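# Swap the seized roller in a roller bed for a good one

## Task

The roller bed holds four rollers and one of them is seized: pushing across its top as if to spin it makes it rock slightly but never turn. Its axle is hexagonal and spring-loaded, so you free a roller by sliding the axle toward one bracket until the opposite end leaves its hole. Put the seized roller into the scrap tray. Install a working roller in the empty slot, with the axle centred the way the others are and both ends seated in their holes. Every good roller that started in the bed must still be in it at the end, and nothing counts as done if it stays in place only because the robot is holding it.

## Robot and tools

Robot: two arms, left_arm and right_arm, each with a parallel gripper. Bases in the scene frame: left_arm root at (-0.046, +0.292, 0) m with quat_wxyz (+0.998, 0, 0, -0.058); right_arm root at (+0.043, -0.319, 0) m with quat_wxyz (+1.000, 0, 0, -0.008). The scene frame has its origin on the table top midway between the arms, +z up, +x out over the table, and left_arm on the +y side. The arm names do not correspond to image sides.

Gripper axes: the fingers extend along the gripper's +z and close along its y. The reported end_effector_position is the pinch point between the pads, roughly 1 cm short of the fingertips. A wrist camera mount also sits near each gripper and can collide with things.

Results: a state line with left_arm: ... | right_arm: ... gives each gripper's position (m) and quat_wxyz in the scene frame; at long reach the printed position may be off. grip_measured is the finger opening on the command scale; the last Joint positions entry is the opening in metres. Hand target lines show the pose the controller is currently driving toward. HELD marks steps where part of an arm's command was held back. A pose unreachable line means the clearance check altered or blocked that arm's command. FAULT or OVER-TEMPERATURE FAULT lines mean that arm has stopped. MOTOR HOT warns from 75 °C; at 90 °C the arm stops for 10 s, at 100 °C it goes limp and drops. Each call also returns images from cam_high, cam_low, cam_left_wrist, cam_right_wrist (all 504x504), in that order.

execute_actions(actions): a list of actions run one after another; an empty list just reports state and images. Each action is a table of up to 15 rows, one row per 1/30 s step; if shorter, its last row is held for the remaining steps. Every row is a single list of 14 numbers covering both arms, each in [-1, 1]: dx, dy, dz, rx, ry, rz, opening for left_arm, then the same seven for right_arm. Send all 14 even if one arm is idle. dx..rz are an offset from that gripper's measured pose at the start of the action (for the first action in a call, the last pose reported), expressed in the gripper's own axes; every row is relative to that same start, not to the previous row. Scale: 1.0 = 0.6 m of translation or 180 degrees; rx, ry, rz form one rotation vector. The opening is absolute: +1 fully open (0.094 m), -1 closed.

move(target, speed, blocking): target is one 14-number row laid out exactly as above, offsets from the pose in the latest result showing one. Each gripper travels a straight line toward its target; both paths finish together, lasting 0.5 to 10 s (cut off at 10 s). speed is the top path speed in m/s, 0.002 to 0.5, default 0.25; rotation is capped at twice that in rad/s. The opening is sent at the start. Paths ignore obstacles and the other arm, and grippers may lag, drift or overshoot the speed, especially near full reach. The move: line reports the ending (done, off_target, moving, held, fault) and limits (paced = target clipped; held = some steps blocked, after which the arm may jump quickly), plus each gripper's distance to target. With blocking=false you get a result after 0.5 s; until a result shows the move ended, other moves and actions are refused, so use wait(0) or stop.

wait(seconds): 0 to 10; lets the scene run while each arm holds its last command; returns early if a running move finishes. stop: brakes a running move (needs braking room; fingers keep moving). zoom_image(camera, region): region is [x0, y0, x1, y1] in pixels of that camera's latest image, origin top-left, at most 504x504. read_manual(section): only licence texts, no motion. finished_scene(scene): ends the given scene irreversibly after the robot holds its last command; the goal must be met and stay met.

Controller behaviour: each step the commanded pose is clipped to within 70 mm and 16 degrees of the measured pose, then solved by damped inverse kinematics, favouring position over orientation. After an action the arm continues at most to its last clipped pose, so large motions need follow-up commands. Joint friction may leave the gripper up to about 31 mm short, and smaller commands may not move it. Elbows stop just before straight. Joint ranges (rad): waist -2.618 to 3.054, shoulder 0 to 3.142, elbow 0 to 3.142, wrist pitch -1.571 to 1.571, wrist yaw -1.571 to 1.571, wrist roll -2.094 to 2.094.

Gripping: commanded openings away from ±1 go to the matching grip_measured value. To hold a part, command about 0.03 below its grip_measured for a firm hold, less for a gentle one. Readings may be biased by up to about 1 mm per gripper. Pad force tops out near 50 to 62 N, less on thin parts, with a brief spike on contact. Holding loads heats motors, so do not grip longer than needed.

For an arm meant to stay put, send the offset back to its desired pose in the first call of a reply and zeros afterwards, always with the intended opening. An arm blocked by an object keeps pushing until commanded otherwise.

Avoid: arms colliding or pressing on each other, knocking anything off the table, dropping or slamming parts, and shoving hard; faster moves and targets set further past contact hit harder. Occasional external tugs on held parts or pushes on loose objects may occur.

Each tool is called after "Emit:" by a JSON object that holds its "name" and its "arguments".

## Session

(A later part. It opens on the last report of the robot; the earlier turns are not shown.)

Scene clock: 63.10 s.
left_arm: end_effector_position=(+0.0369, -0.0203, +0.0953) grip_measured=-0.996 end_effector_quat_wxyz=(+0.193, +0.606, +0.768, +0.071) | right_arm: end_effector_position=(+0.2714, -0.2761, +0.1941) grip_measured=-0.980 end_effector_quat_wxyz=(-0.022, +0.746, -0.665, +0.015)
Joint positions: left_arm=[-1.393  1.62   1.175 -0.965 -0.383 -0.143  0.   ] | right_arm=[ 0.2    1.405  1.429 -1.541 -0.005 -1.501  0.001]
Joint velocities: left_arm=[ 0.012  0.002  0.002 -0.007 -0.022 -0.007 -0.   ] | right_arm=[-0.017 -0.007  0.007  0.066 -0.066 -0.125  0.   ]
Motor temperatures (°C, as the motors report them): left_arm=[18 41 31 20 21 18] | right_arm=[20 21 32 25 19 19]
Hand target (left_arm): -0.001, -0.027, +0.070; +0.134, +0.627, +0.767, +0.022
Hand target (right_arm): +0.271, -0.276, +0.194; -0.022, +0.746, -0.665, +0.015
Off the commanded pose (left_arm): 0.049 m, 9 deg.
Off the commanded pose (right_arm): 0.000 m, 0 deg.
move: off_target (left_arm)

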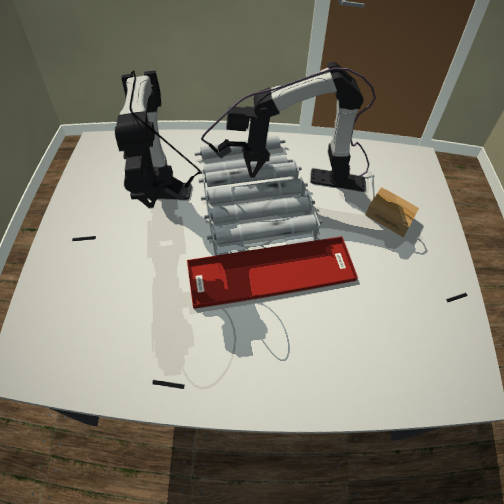

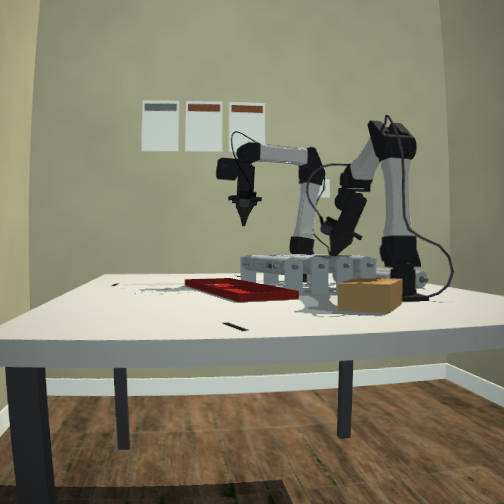

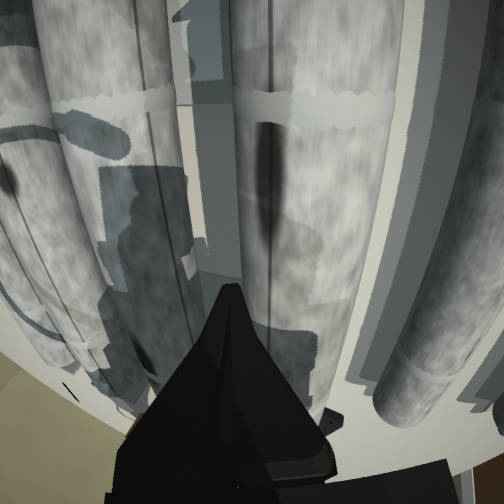

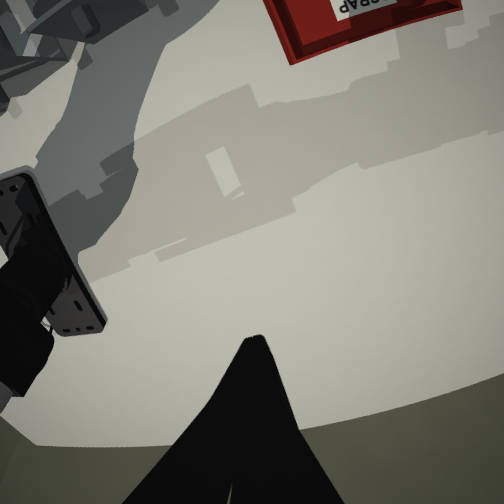

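Emit:
{"name": "move", "arguments": {"target": [0,0.03,-0.07,0.07,0,0,-1,0,0,0,0,0,0,-1], "speed": 0.08}}

Emit:
{"name": "move", "arguments": {"target": [0,0.11,0.02,0,0,0,-1,0,0,0,0,0,0,-1], "speed": 0.08}}

Scene clock: 70.00 s.
left_arm: end_effector_position=(+0.0365, -0.0131, +0.1345) grip_measured=-0.996 end_effector_quat_wxyz=(+0.129, +0.623, +0.772, -0.008) | right_arm: end_effector_position=(+0.2714, -0.2761, +0.1941) grip_measured=-0.980 end_effector_quat_wxyz=(-0.022, +0.746, -0.665, +0.015)
Joint positions: left_arm=[-1.273  1.544  1.286 -1.105 -0.156 -0.016  0.   ] | right_arm=[ 0.2    1.405  1.429 -1.541 -0.005 -1.501  0.001]
Joint velocities: left_arm=[-0.012 -0.012  0.002  0.081  0.051 -0.007 -0.   ] | right_arm=[ 0.002 -0.012  0.007  0.037 -0.022 -0.007 -0.001]
Motor temperatures (°C, as the motors report them): left_arm=[18 40 31 21 22 18] | right_arm=[20 22 32 25 19 19]
Hand target (left_arm): +0.037, -0.011, +0.141; +0.127, +0.624, +0.771, -0.014
Hand target (right_arm): +0.271, -0.276, +0.194; -0.022, +0.746, -0.665, +0.015
Off the commanded pose (left_arm): 0.006 m, 1 deg.
Off the commanded pose (right_arm): 0.000 m, 0 deg.
move: done

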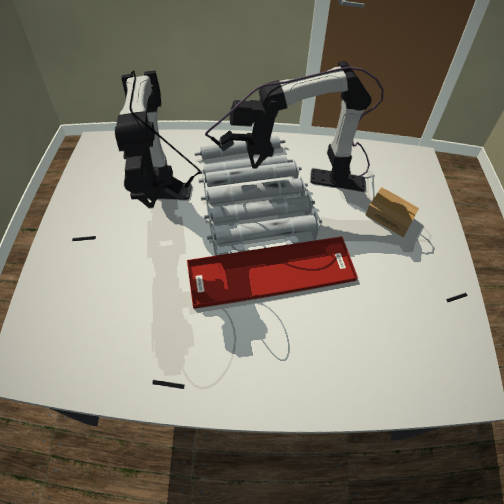

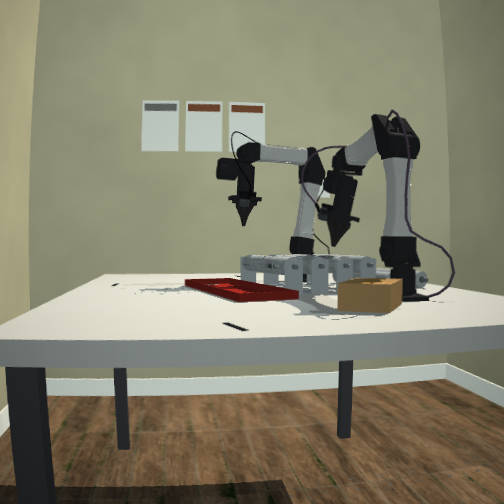

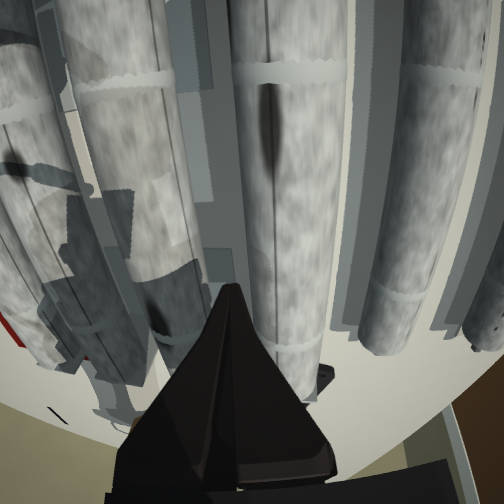

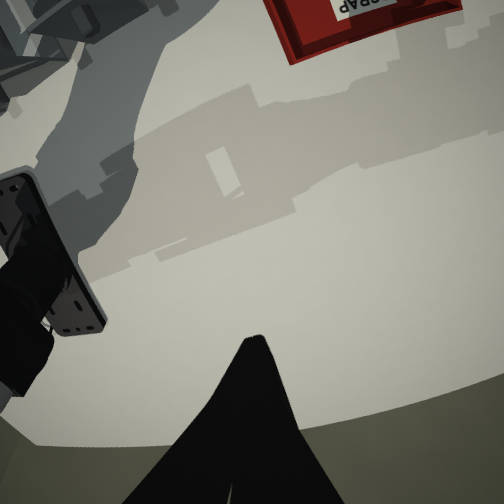

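Scene clock: 71.30 s.
left_arm: end_effector_position=(+0.1012, +0.0040, +0.1354) grip_measured=-0.996 end_effector_quat_wxyz=(+0.134, +0.620, +0.773, -0.002) | right_arm: end_effector_position=(+0.2714, -0.2761, +0.1941) grip_measured=-0.980 end_effector_quat_wxyz=(-0.022, +0.746, -0.665, +0.015)
Joint positions: left_arm=[-1.045  1.544  1.286 -1.073 -0.12   0.205  0.   ] | right_arm=[ 0.2    1.405  1.429 -1.541 -0.005 -1.501  0.001]
Joint velocities: left_arm=[-0.002 -0.012  0.002  0.037  0.037  0.007  0.   ] | right_arm=[-0.007 -0.002 -0.012 -0.037 -0.037 -0.051 -0.001]
Motor temperatures (°C, as the motors report them): left_arm=[18 40 31 21 22 18] | right_arm=[20 22 32 25 19 19]
Hand target (left_arm): +0.104, +0.000, +0.133; +0.131, +0.623, +0.771, -0.006
Hand target (right_arm): +0.271, -0.276, +0.194; -0.022, +0.746, -0.665, +0.015
Off the commanded pose (left_arm): 0.005 m, 1 deg.
Off the commanded pose (right_arm): 0.000 m, 0 deg.
move: done

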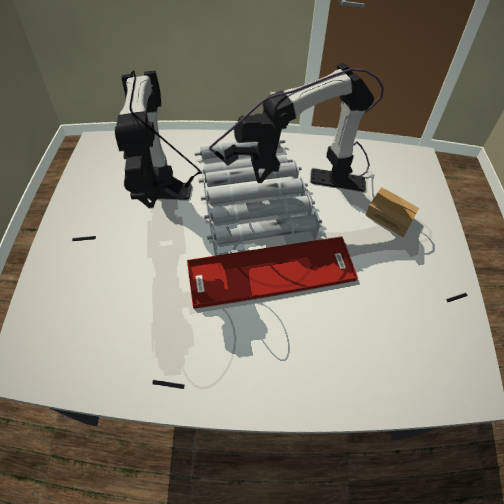

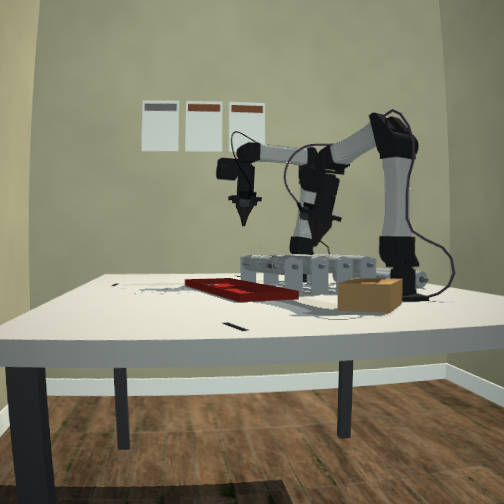

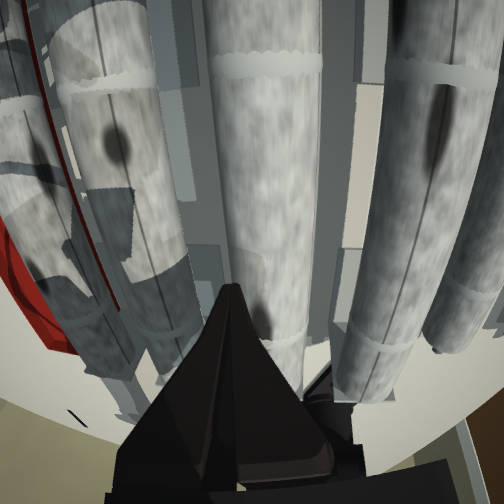

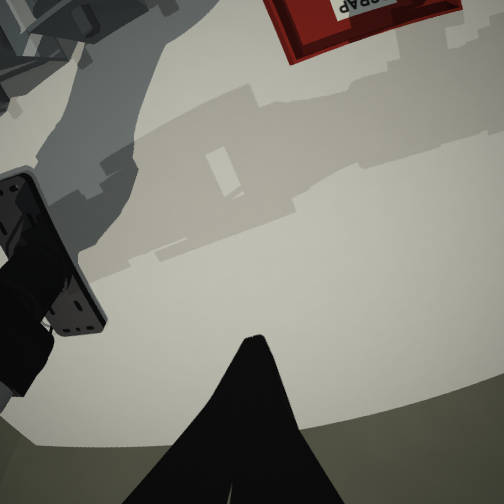

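Emit:
{"name": "move", "arguments": {"target": [0,-0.025,0.09,0,0,0,-1,0,0,0,0,0,0,-1], "speed": 0.05}}

Emit:
{"name": "move", "arguments": {"target": [0,0.05,0.03,0,0,0,-1,0,0,0,0,0,0,-1], "speed": 0.04}}

Scene clock: 74.93 s.
left_arm: end_effector_position=(+0.1131, -0.0112, +0.1037) grip_measured=-0.996 end_effector_quat_wxyz=(+0.172, +0.610, +0.773, +0.000) | right_arm: end_effector_position=(+0.2714, -0.2761, +0.1941) grip_measured=-0.980 end_effector_quat_wxyz=(-0.022, +0.746, -0.665, +0.015)
Joint positions: left_arm=[-1.052  1.57   1.165 -0.861 -0.164  0.192  0.   ] | right_arm=[ 0.2    1.405  1.429 -1.541 -0.005 -1.501  0.001]
Joint velocities: left_arm=[ 0.002  0.002 -0.002  0.022  0.037 -0.007 -0.   ] | right_arm=[ 0.002 -0.022  0.002  0.022  0.051  0.007  0.001]
Motor temperatures (°C, as the motors report them): left_arm=[18 39 31 21 21 18] | right_arm=[20 22 32 25 19 19]
Hand target (left_arm): +0.098, -0.007, +0.082; +0.134, +0.620, +0.773, -0.002
Hand target (right_arm): +0.271, -0.276, +0.194; -0.022, +0.746, -0.665, +0.015
Off the commanded pose (left_arm): 0.028 m, 4 deg.
Off the commanded pose (right_arm): 0.000 m, 0 deg.
move: off_target (left_arm)

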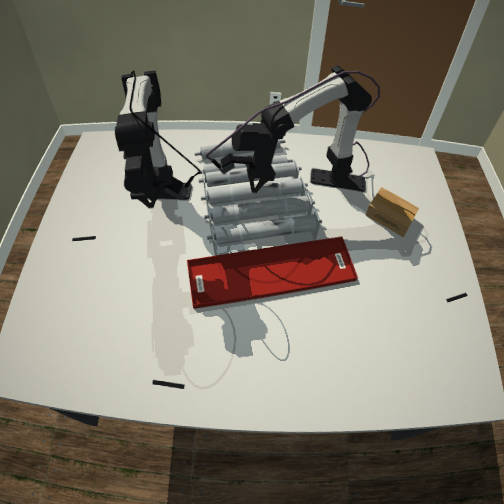

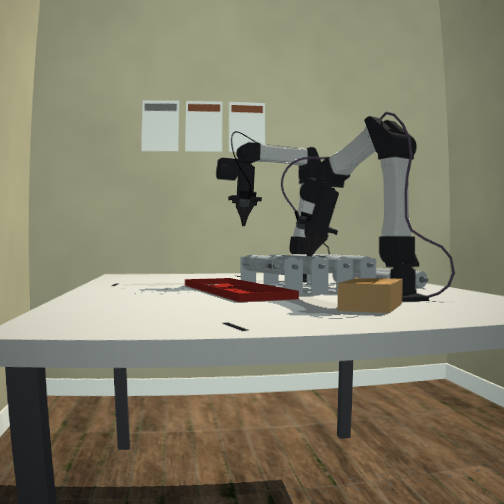

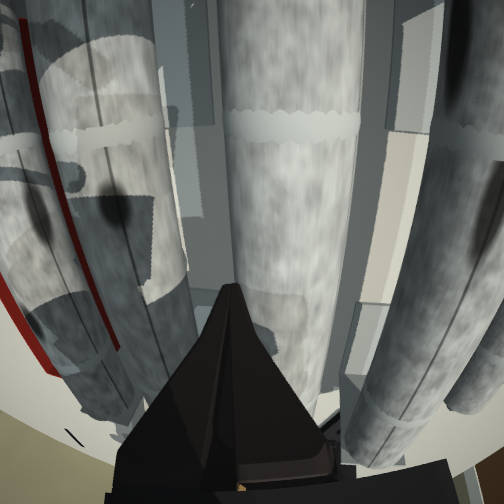

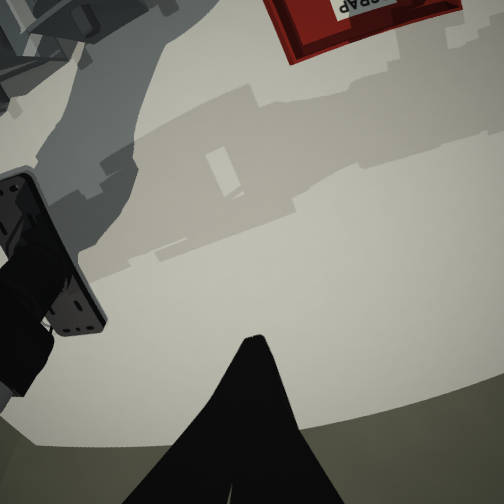

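Scene clock: 76.07 s.
left_arm: end_effector_position=(+0.1446, -0.0060, +0.0998) grip_measured=-0.996 end_effector_quat_wxyz=(+0.180, +0.606, +0.774, +0.003) | right_arm: end_effector_position=(+0.2714, -0.2761, +0.1941) grip_measured=-0.980 end_effector_quat_wxyz=(-0.022, +0.746, -0.665, +0.015)
Joint positions: left_arm=[-0.955  1.593  1.165 -0.81  -0.146  0.281  0.   ] | right_arm=[ 0.2    1.405  1.429 -1.541 -0.005 -1.501  0.001]
Joint velocities: left_arm=[-0.012 -0.007 -0.002 -0.007  0.037  0.022  0.   ] | right_arm=[-0.007  0.002  0.002  0.066 -0.007 -0.051 -0.   ]
Motor temperatures (°C, as the motors report them): left_arm=[18 39 31 21 21 18] | right_arm=[20 22 32 24 19 19]
Hand target (left_arm): +0.147, -0.007, +0.093; +0.173, +0.610, +0.773, +0.001
Hand target (right_arm): +0.271, -0.276, +0.194; -0.022, +0.746, -0.665, +0.015
Off the commanded pose (left_arm): 0.007 m, 1 deg.
Off the commanded pose (right_arm): 0.000 m, 0 deg.
move: done

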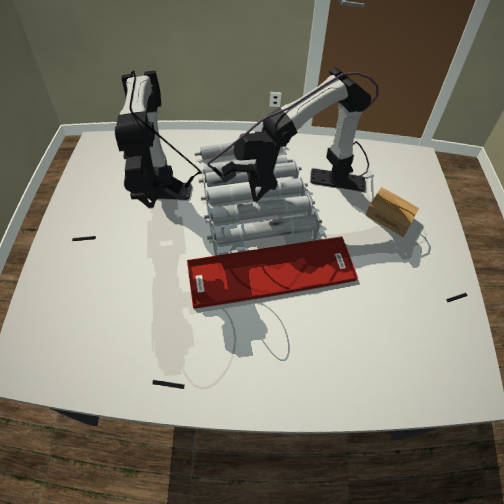

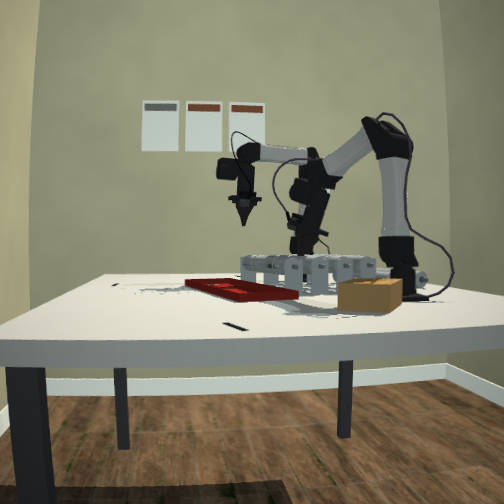

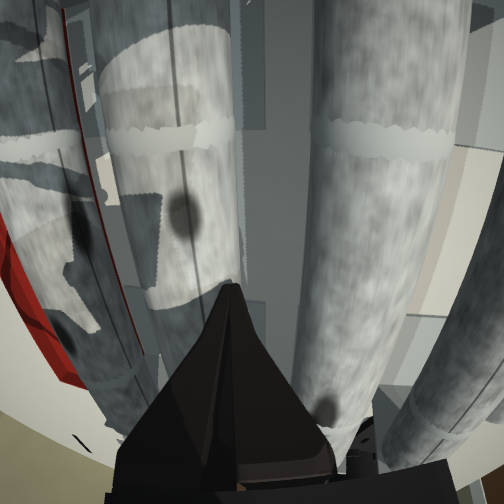

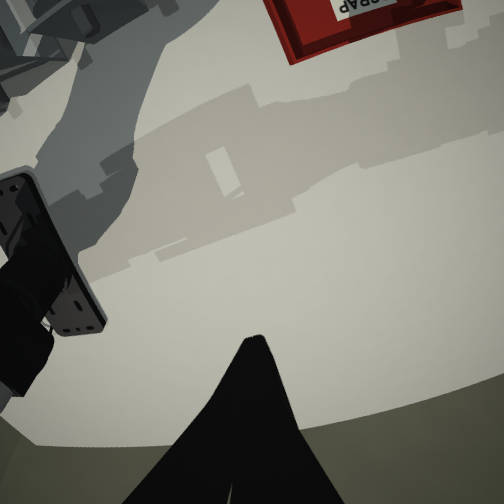

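Emit:
{"name": "move", "arguments": {"target": [0,0.24,0.06,0,0,0,-1,0,0,0,0,0,0,-1], "speed": 0.05}}

Emit:
{"name": "zoom_image", "arguments": {"camera": "cam_high", "region": [180,120,360,260]}}

Scene clock: 82.03 s.
left_arm: end_effector_position=(+0.2897, +0.0259, +0.1038) grip_measured=-0.996 end_effector_quat_wxyz=(+0.193, +0.602, +0.774, +0.010) | right_arm: end_effector_position=(+0.2714, -0.2761, +0.1941) grip_measured=-0.980 end_effector_quat_wxyz=(-0.022, +0.746, -0.665, +0.015)
Joint positions: left_arm=[-0.564  1.825  1.435 -0.793 -0.027  0.646  0.   ] | right_arm=[ 0.2    1.405  1.429 -1.541 -0.005 -1.501  0.001]
Joint velocities: left_arm=[ 0.007 -0.022  0.007  0.022  0.051  0.022 -0.001] | right_arm=[-0.002 -0.007 -0.007 -0.066  0.007 -0.007 -0.   ]
Motor temperatures (°C, as the motors report them): left_arm=[18 39 32 21 21 18] | right_arm=[20 22 32 24 19 19]
Hand target (left_arm): +0.292, +0.027, +0.099; +0.183, +0.607, +0.774, +0.006
Hand target (right_arm): +0.271, -0.276, +0.194; -0.022, +0.746, -0.665, +0.015
Off the commanded pose (left_arm): 0.006 m, 2 deg.
Off the commanded pose (right_arm): 0.000 m, 0 deg.
move: done

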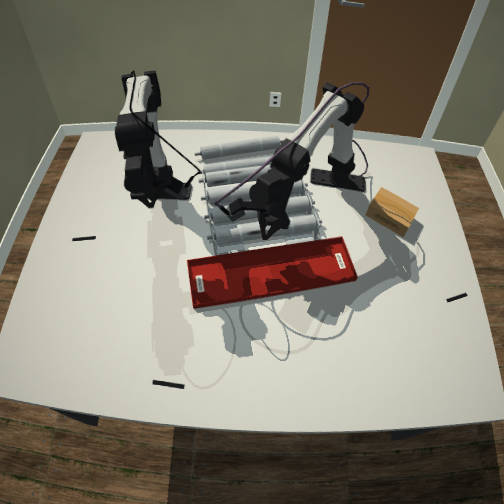

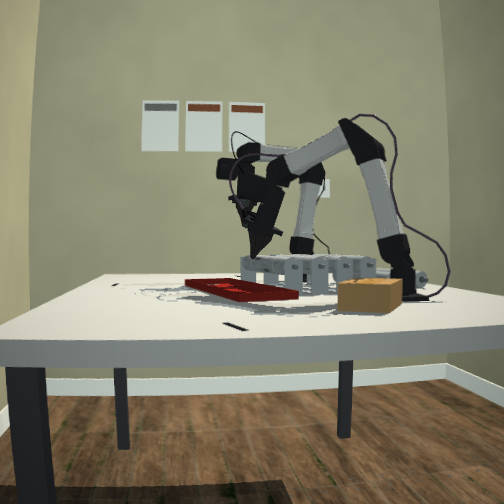

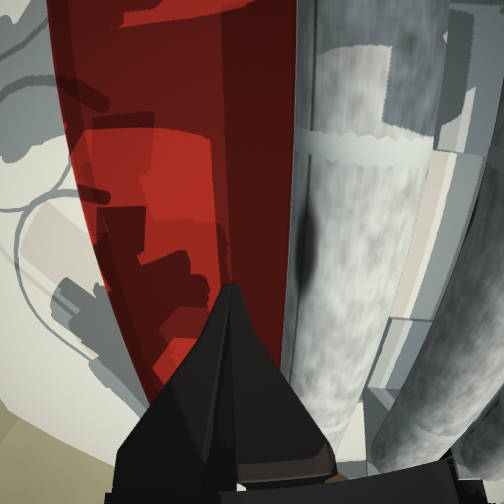

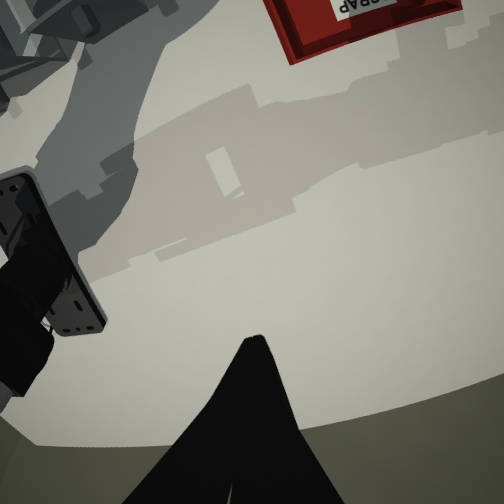

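Region (180, 120, 360, 260) of cam_high's 504x504 image, scaled by 2.800, with more detail than that image has.

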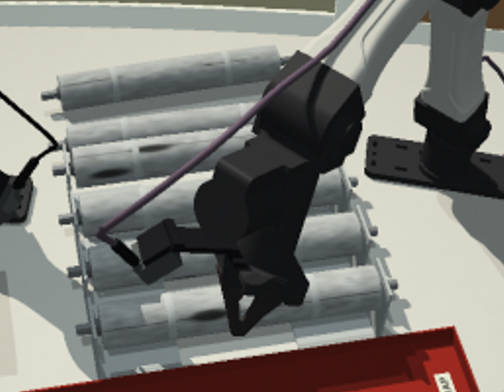

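R4 spins. Move away to view.

Emit:
{"name": "move", "arguments": {"target": [0.25,0.05,-0.12,0,0,0,-1,0,0,0,0,0,0,-1], "speed": 0.15}}

Emit:
{"name": "zoom_image", "arguments": {"camera": "cam_high", "region": [180,120,360,260]}}

Scene clock: 86.00 s.
left_arm: end_effector_position=(+0.2750, +0.1879, +0.1445) grip_measured=-0.996 end_effector_quat_wxyz=(+0.206, +0.599, +0.774, +0.023) | right_arm: end_effector_position=(+0.2714, -0.2761, +0.1941) grip_measured=-0.980 end_effector_quat_wxyz=(-0.022, +0.746, -0.665, +0.015)
Joint positions: left_arm=[-0.138  1.455  1.191 -0.906  0.118  1.039  0.   ] | right_arm=[ 0.2    1.405  1.429 -1.541 -0.005 -1.501  0.001]
Joint velocities: left_arm=[-0.012  0.017 -0.002 -0.037  0.066  0.051  0.001] | right_arm=[ 0.012  0.007  0.002  0.007 -0.007  0.066 -0.   ]
Motor temperatures (°C, as the motors report them): left_arm=[18 39 32 21 21 18] | right_arm=[20 22 32 24 19 19]
Hand target (left_arm): +0.266, +0.191, +0.139; +0.194, +0.603, +0.774, +0.014
Hand target (right_arm): +0.271, -0.276, +0.194; -0.022, +0.746, -0.665, +0.015
Off the commanded pose (left_arm): 0.014 m, 2 deg.
Off the commanded pose (right_arm): 0.000 m, 0 deg.
move: off_target (left_arm)

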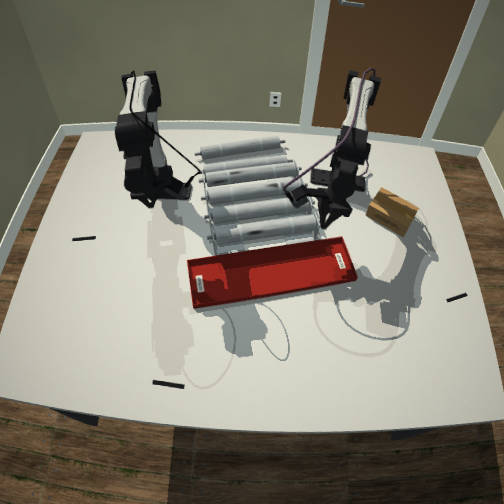

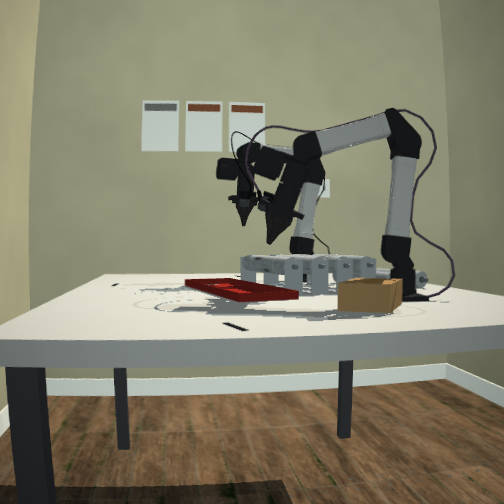

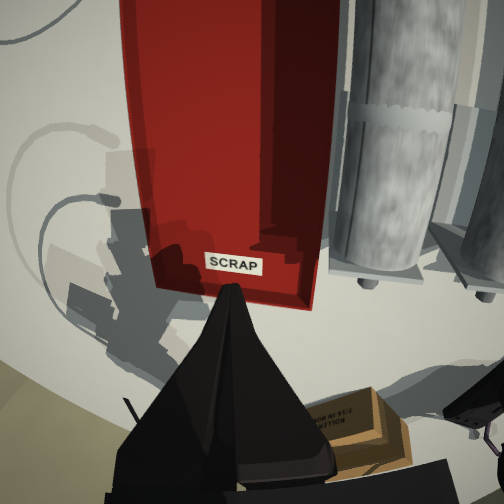

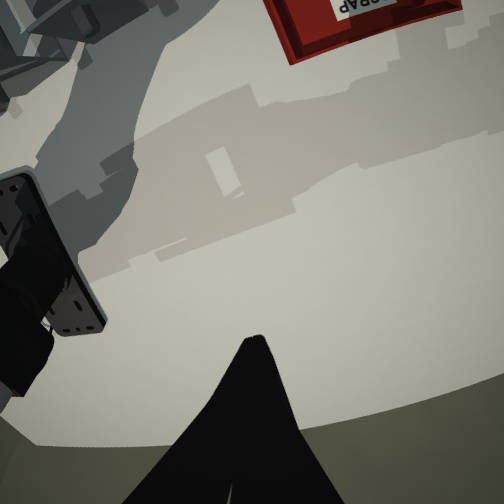

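Region (180, 120, 360, 260) of cam_high's 504x504 image, scaled by 2.800, with more detail than that image has.

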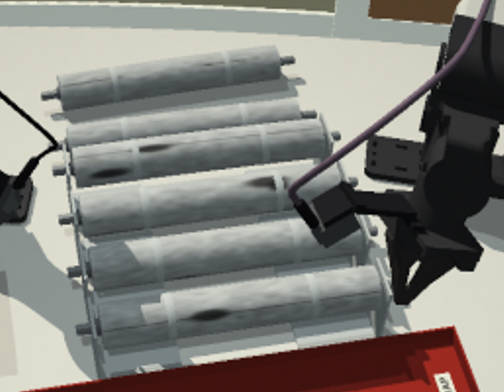

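Emit:
{"name": "move", "arguments": {"target": [0,0,0,0,0,0,-1,-0.172,0.245,0.18,0,-0.17,0,-0.4], "speed": 0.12}}

Scene clock: 96.23 s.
left_arm: end_effector_position=(+0.2748, +0.1878, +0.1444) grip_measured=-0.996 end_effector_quat_wxyz=(+0.206, +0.600, +0.773, +0.022) | right_arm: end_effector_position=(+0.1196, -0.1949, +0.0832) grip_measured=-0.402 end_effector_quat_wxyz=(-0.189, +0.725, -0.636, -0.184)
Joint positions: left_arm=[-0.138  1.455  1.191 -0.906  0.119  1.041  0.   ] | right_arm=[ 0.443  0.723  0.543 -1.177 -0.494 -1.22   0.028]
Joint velocities: left_arm=[-0.002 -0.012 -0.007 -0.095  0.007  0.022 -0.001] | right_arm=[-0.012  0.002 -0.007 -0.022 -0.051 -0.051 -0.   ]
Motor temperatures (°C, as the motors report them): left_arm=[18 39 32 21 21 18] | right_arm=[20 22 32 24 19 19]
Hand target (left_arm): +0.275, +0.188, +0.144; +0.206, +0.599, +0.774, +0.023
Hand target (right_arm): +0.117, -0.194, +0.078; -0.191, +0.724, -0.635, -0.187
Off the commanded pose (left_arm): 0.000 m, 0 deg.
Off the commanded pose (right_arm): 0.007 m, 1 deg.
move: done

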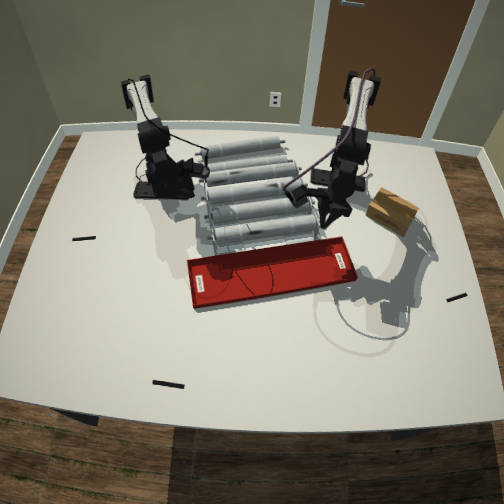

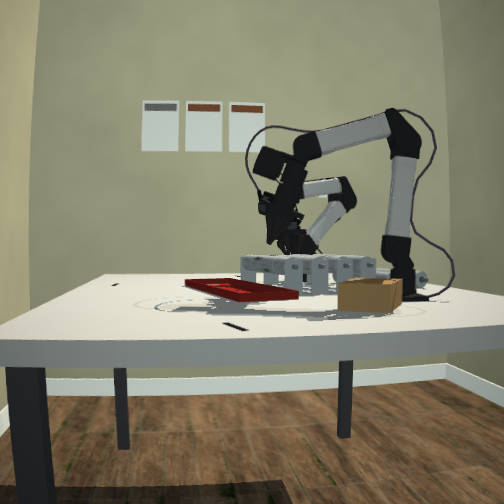

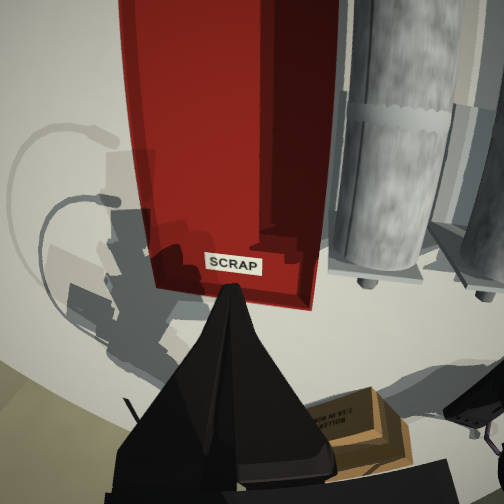

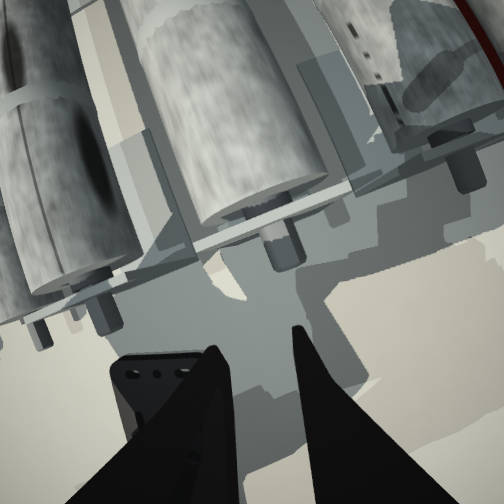

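Emit:
{"name": "move", "arguments": {"target": [0,0,0,0,0,0,-1,-0.055,-0.03,0.054,0,0,0,-0.3], "speed": 0.03}}

Emit:
{"name": "move", "arguments": {"target": [0,0,0,0,0,0,-1,0,0,0,0,0,0,-1]}}

Scene clock: 101.37 s.
left_arm: end_effector_position=(+0.2748, +0.1878, +0.1444) grip_measured=-0.996 end_effector_quat_wxyz=(+0.206, +0.600, +0.773, +0.022) | right_arm: end_effector_position=(+0.1284, -0.1611, +0.0729) grip_measured=-0.302 end_effector_quat_wxyz=(-0.171, +0.727, -0.643, -0.170)
Joint positions: left_arm=[-0.138  1.455  1.191 -0.906  0.119  1.041  0.   ] | right_arm=[ 0.727  0.848  0.543 -0.956 -0.381 -0.922  0.033]
Joint velocities: left_arm=[ 0.002  0.007  0.002  0.007  0.066 -0.066 -0.   ] | right_arm=[ 0.007 -0.007 -0.007 -0.081 -0.007  0.051 -0.   ]
Motor temperatures (°C, as the motors report them): left_arm=[17 39 33 21 21 18] | right_arm=[20 22 32 25 20 19]
Hand target (left_arm): +0.275, +0.188, +0.144; +0.206, +0.600, +0.773, +0.022
Hand target (right_arm): +0.131, -0.150, +0.073; -0.186, +0.726, -0.636, -0.184
Off the commanded pose (left_arm): 0.000 m, 0 deg.
Off the commanded pose (right_arm): 0.014 m, 3 deg.
move: off_target (right_arm)

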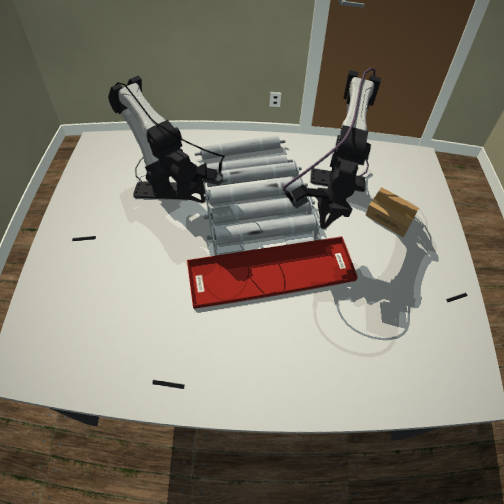

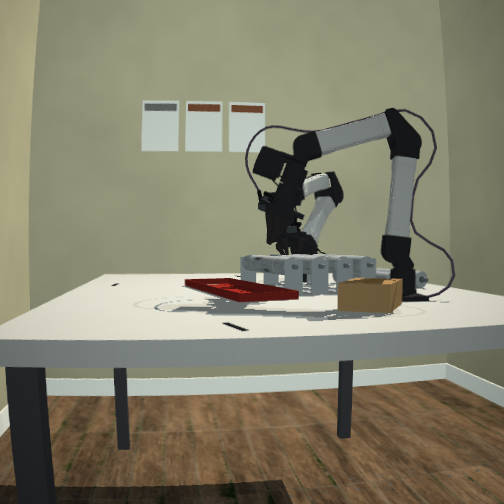

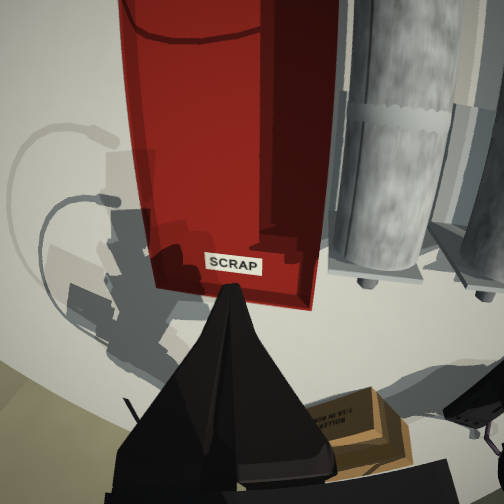

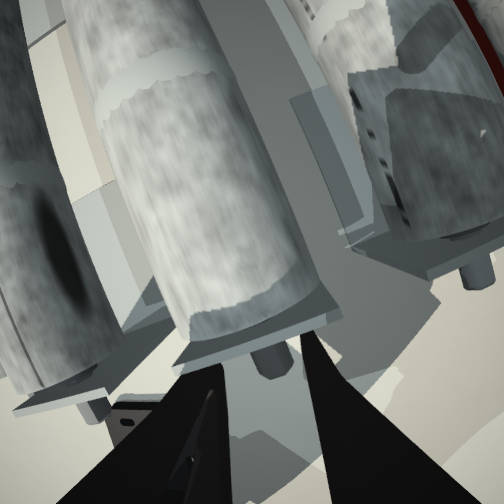

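Scene clock: 101.87 s.
left_arm: end_effector_position=(+0.2748, +0.1878, +0.1444) grip_measured=-0.996 end_effector_quat_wxyz=(+0.206, +0.600, +0.773, +0.022) | right_arm: end_effector_position=(+0.1322, -0.1604, +0.0732) grip_measured=-0.758 end_effector_quat_wxyz=(-0.178, +0.731, -0.639, -0.162)
Joint positions: left_arm=[-0.138  1.455  1.191 -0.906  0.119  1.041  0.   ] | right_arm=[ 0.726  0.848  0.543 -0.942 -0.37  -0.934  0.011]
Joint velocities: left_arm=[-0.032  0.002  0.002 -0.022 -0.081 -0.007 -0.001] | right_arm=[-0.007 -0.002 -0.017  0.022 -0.037 -0.007  0.   ]
Motor temperatures (°C, as the motors report them): left_arm=[17 39 33 21 21 18] | right_arm=[20 22 32 25 20 19]
Hand target (left_arm): +0.275, +0.188, +0.144; +0.206, +0.600, +0.773, +0.022
Hand target (right_arm): +0.128, -0.161, +0.073; -0.171, +0.727, -0.643, -0.170
Off the commanded pose (left_arm): 0.000 m, 0 deg.
Off the commanded pose (right_arm): 0.004 m, 1 deg.
move: done

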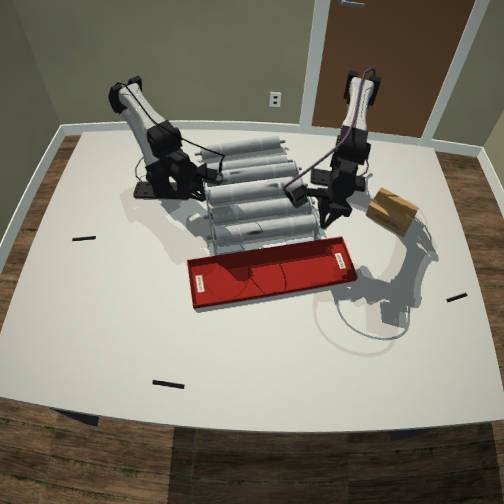

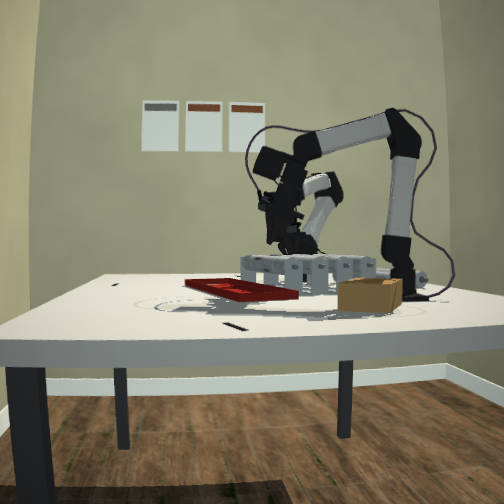

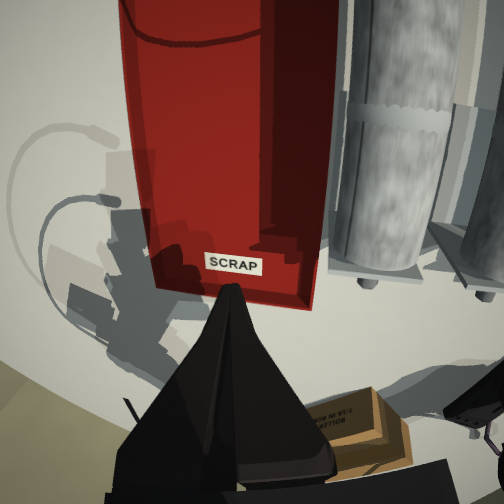

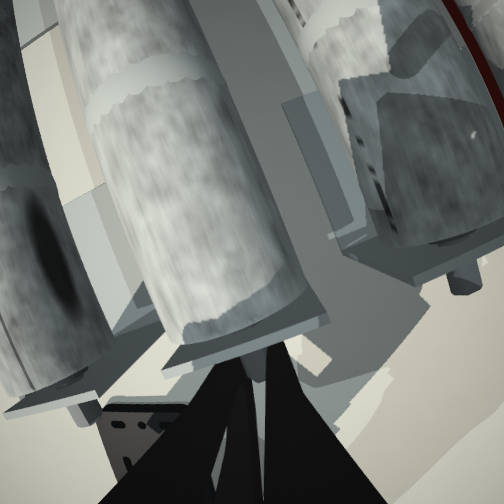

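Emit:
{"name": "move", "arguments": {"target": [-0.171,-0.362,-0.068,0.092,0.095,0.002,0.3,0,0,0,0,0,0,-1], "speed": 0.15}}

Scene clock: 109.47 s.
left_arm: end_effector_position=(+0.0827, +0.0367, +0.1519) grip_measured=+0.299 end_effector_quat_wxyz=(+0.010, +0.617, +0.787, -0.009) | right_arm: end_effector_position=(+0.1322, -0.1604, +0.0732) grip_measured=-0.758 end_effector_quat_wxyz=(-0.179, +0.733, -0.636, -0.162)
Joint positions: left_arm=[-0.981  1.605  1.445 -1.386  0.009  0.232  0.061] | right_arm=[ 0.726  0.848  0.543 -0.942 -0.37  -0.942  0.011]
Joint velocities: left_arm=[ 0.017  0.007 -0.002  0.007  0.022 -0.022 -0.001] | right_arm=[-0.002  0.002  0.012 -0.007  0.051 -0.095  0.   ]
Motor temperatures (°C, as the motors report them): left_arm=[17 38 33 21 21 18] | right_arm=[20 21 32 25 20 19]
Hand target (left_arm): +0.079, +0.035, +0.150; -0.003, +0.615, +0.789, -0.010
Hand target (right_arm): +0.132, -0.160, +0.073; -0.178, +0.731, -0.639, -0.163
Off the commanded pose (left_arm): 0.004 m, 2 deg.
Off the commanded pose (right_arm): 0.000 m, 0 deg.
move: done

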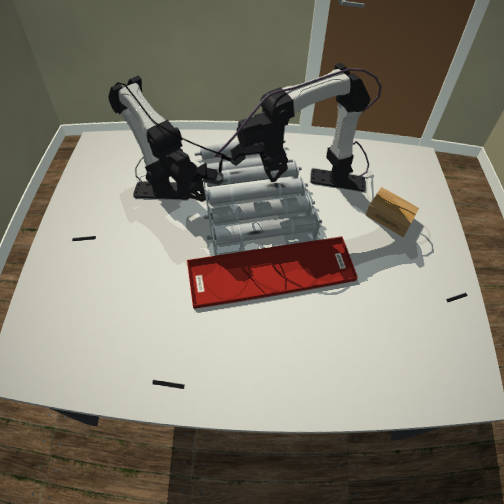

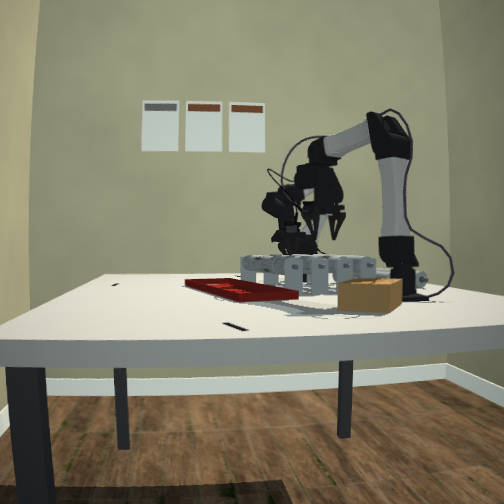

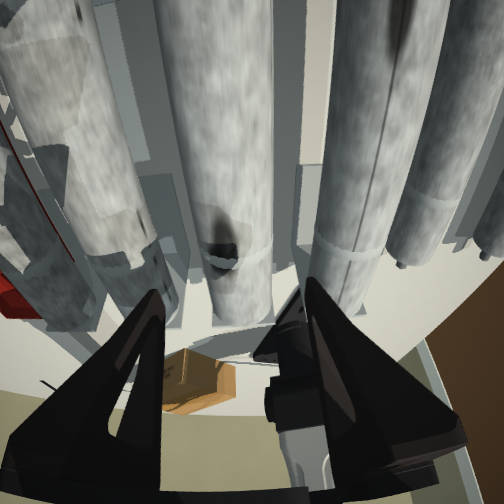

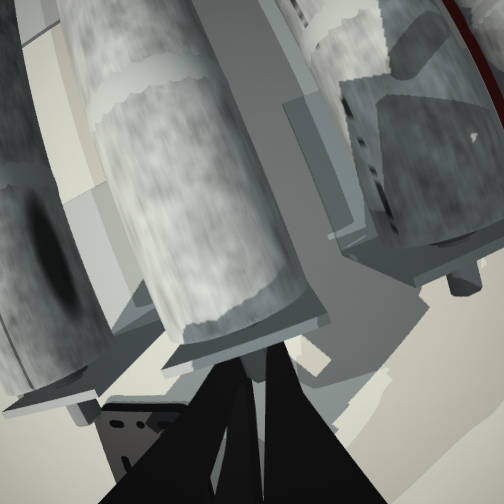

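Emit:
{"name": "move", "arguments": {"target": [0,0,0.13,0,0,0,0.3, 0,0,0,0,0,0,-1], "speed": 0.1}}

Emit:
{"name": "move", "arguments": {"target": [0,0,0,0,0,0,0.3, 0.065,-0.01,-0.038,0,0,0,-1], "speed": 0.05}}

Scene clock: 120.00 s.
left_arm: end_effector_position=(+0.0846, +0.0328, +0.0854) grip_measured=+0.299 end_effector_quat_wxyz=(+0.024, +0.616, +0.787, -0.016) | right_arm: end_effector_position=(+0.1322, -0.1604, +0.0732) grip_measured=-0.758 end_effector_quat_wxyz=(-0.179, +0.735, -0.634, -0.161)
Joint positions: left_arm=[-0.981  1.605  1.179 -1.088  0.009  0.23   0.061] | right_arm=[ 0.726  0.848  0.543 -0.942 -0.37  -0.947  0.011]
Joint velocities: left_arm=[ 0.007 -0.002 -0.002  0.007  0.022  0.037 -0.   ] | right_arm=[ 0.002  0.002  0.002  0.037 -0.007  0.051  0.001]
Motor temperatures (°C, as the motors report them): left_arm=[17 38 34 21 21 18] | right_arm=[20 21 33 25 20 19]
Hand target (left_arm): +0.083, +0.036, +0.074; +0.010, +0.617, +0.787, -0.009
Hand target (right_arm): +0.132, -0.160, +0.073; -0.178, +0.733, -0.636, -0.162
Off the commanded pose (left_arm): 0.012 m, 2 deg.
Off the commanded pose (right_arm): 0.000 m, 0 deg.
move: off_target (left_arm)

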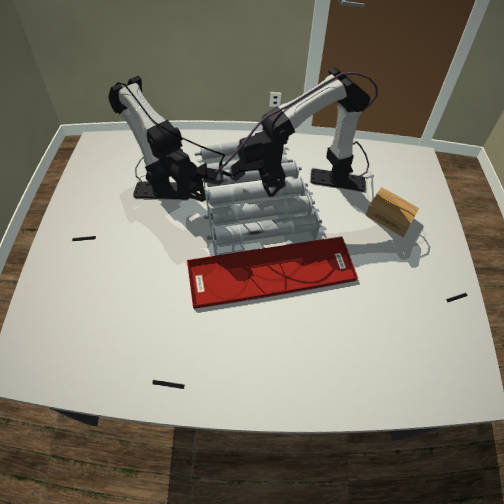

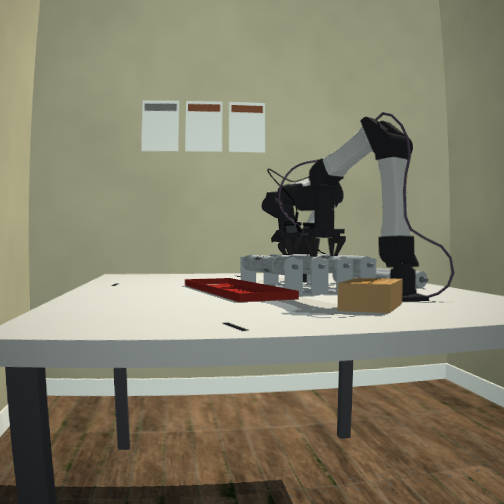

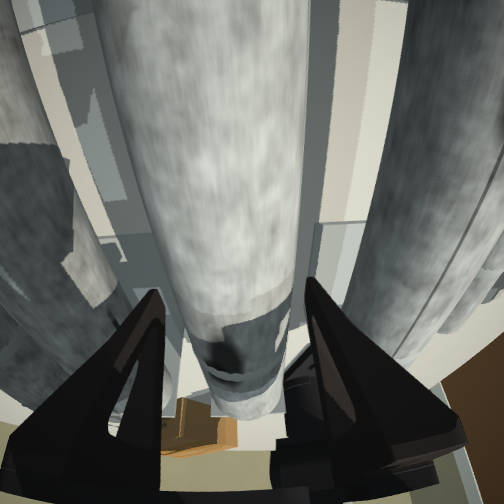

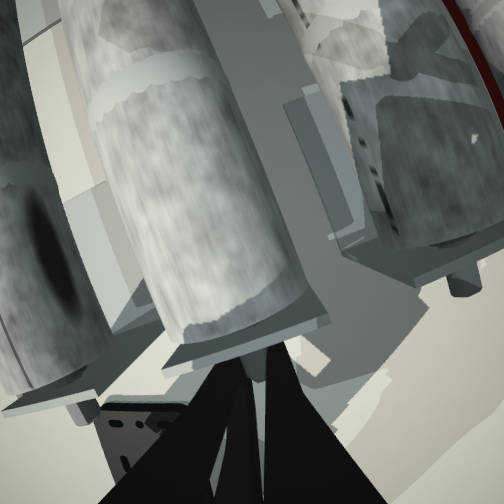

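Scene clock: 121.33 s.
left_arm: end_effector_position=(+0.0846, +0.0328, +0.0854) grip_measured=+0.299 end_effector_quat_wxyz=(+0.024, +0.616, +0.787, -0.016) | right_arm: end_effector_position=(+0.1384, -0.1818, +0.0795) grip_measured=-0.762 end_effector_quat_wxyz=(-0.207, +0.736, -0.610, -0.206)
Joint positions: left_arm=[-0.981  1.605  1.179 -1.088  0.009  0.23   0.061] | right_arm=[ 0.398  0.856  0.543 -1.067 -0.565 -1.321  0.011]
Joint velocities: left_arm=[-0.007 -0.002 -0.012  0.066  0.007 -0.007 -0.   ] | right_arm=[-0.017 -0.007 -0.002  0.007 -0.037 -0.007 -0.   ]
Motor temperatures (°C, as the motors report them): left_arm=[17 38 34 21 21 18] | right_arm=[20 21 33 25 20 19]
Hand target (left_arm): +0.085, +0.033, +0.085; +0.024, +0.616, +0.787, -0.016
Hand target (right_arm): +0.144, -0.201, +0.076; -0.182, +0.734, -0.634, -0.163
Off the commanded pose (left_arm): 0.000 m, 0 deg.
Off the commanded pose (right_arm): 0.024 m, 7 deg.
move: off_target (right_arm)

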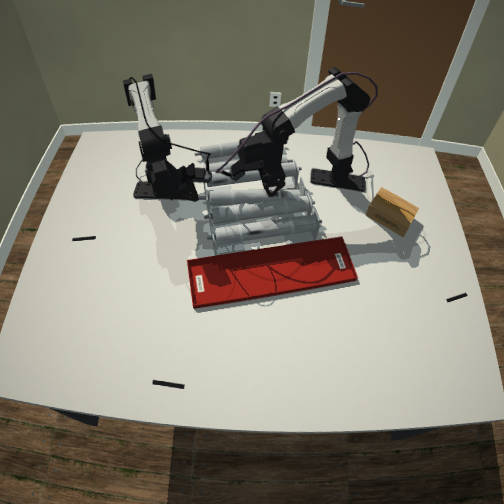

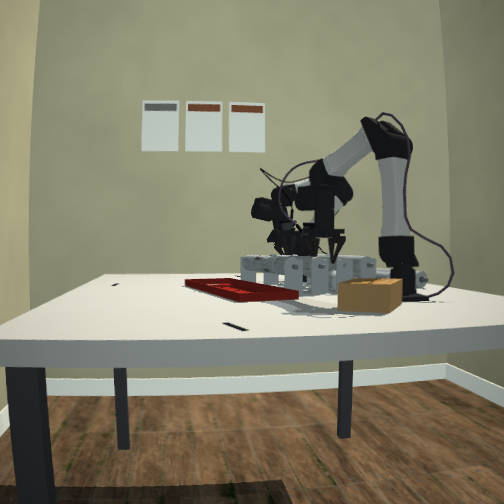

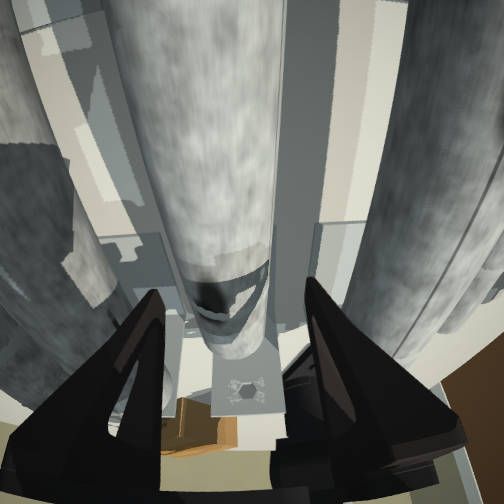

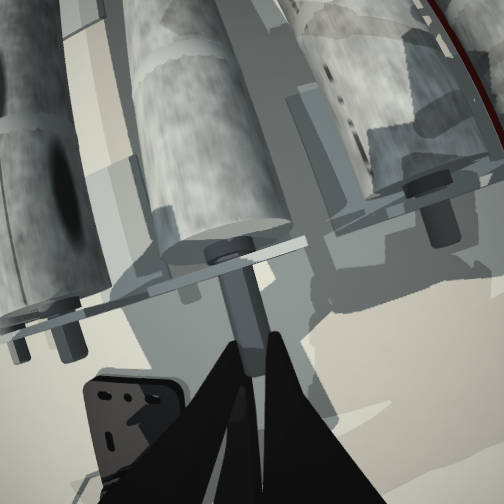

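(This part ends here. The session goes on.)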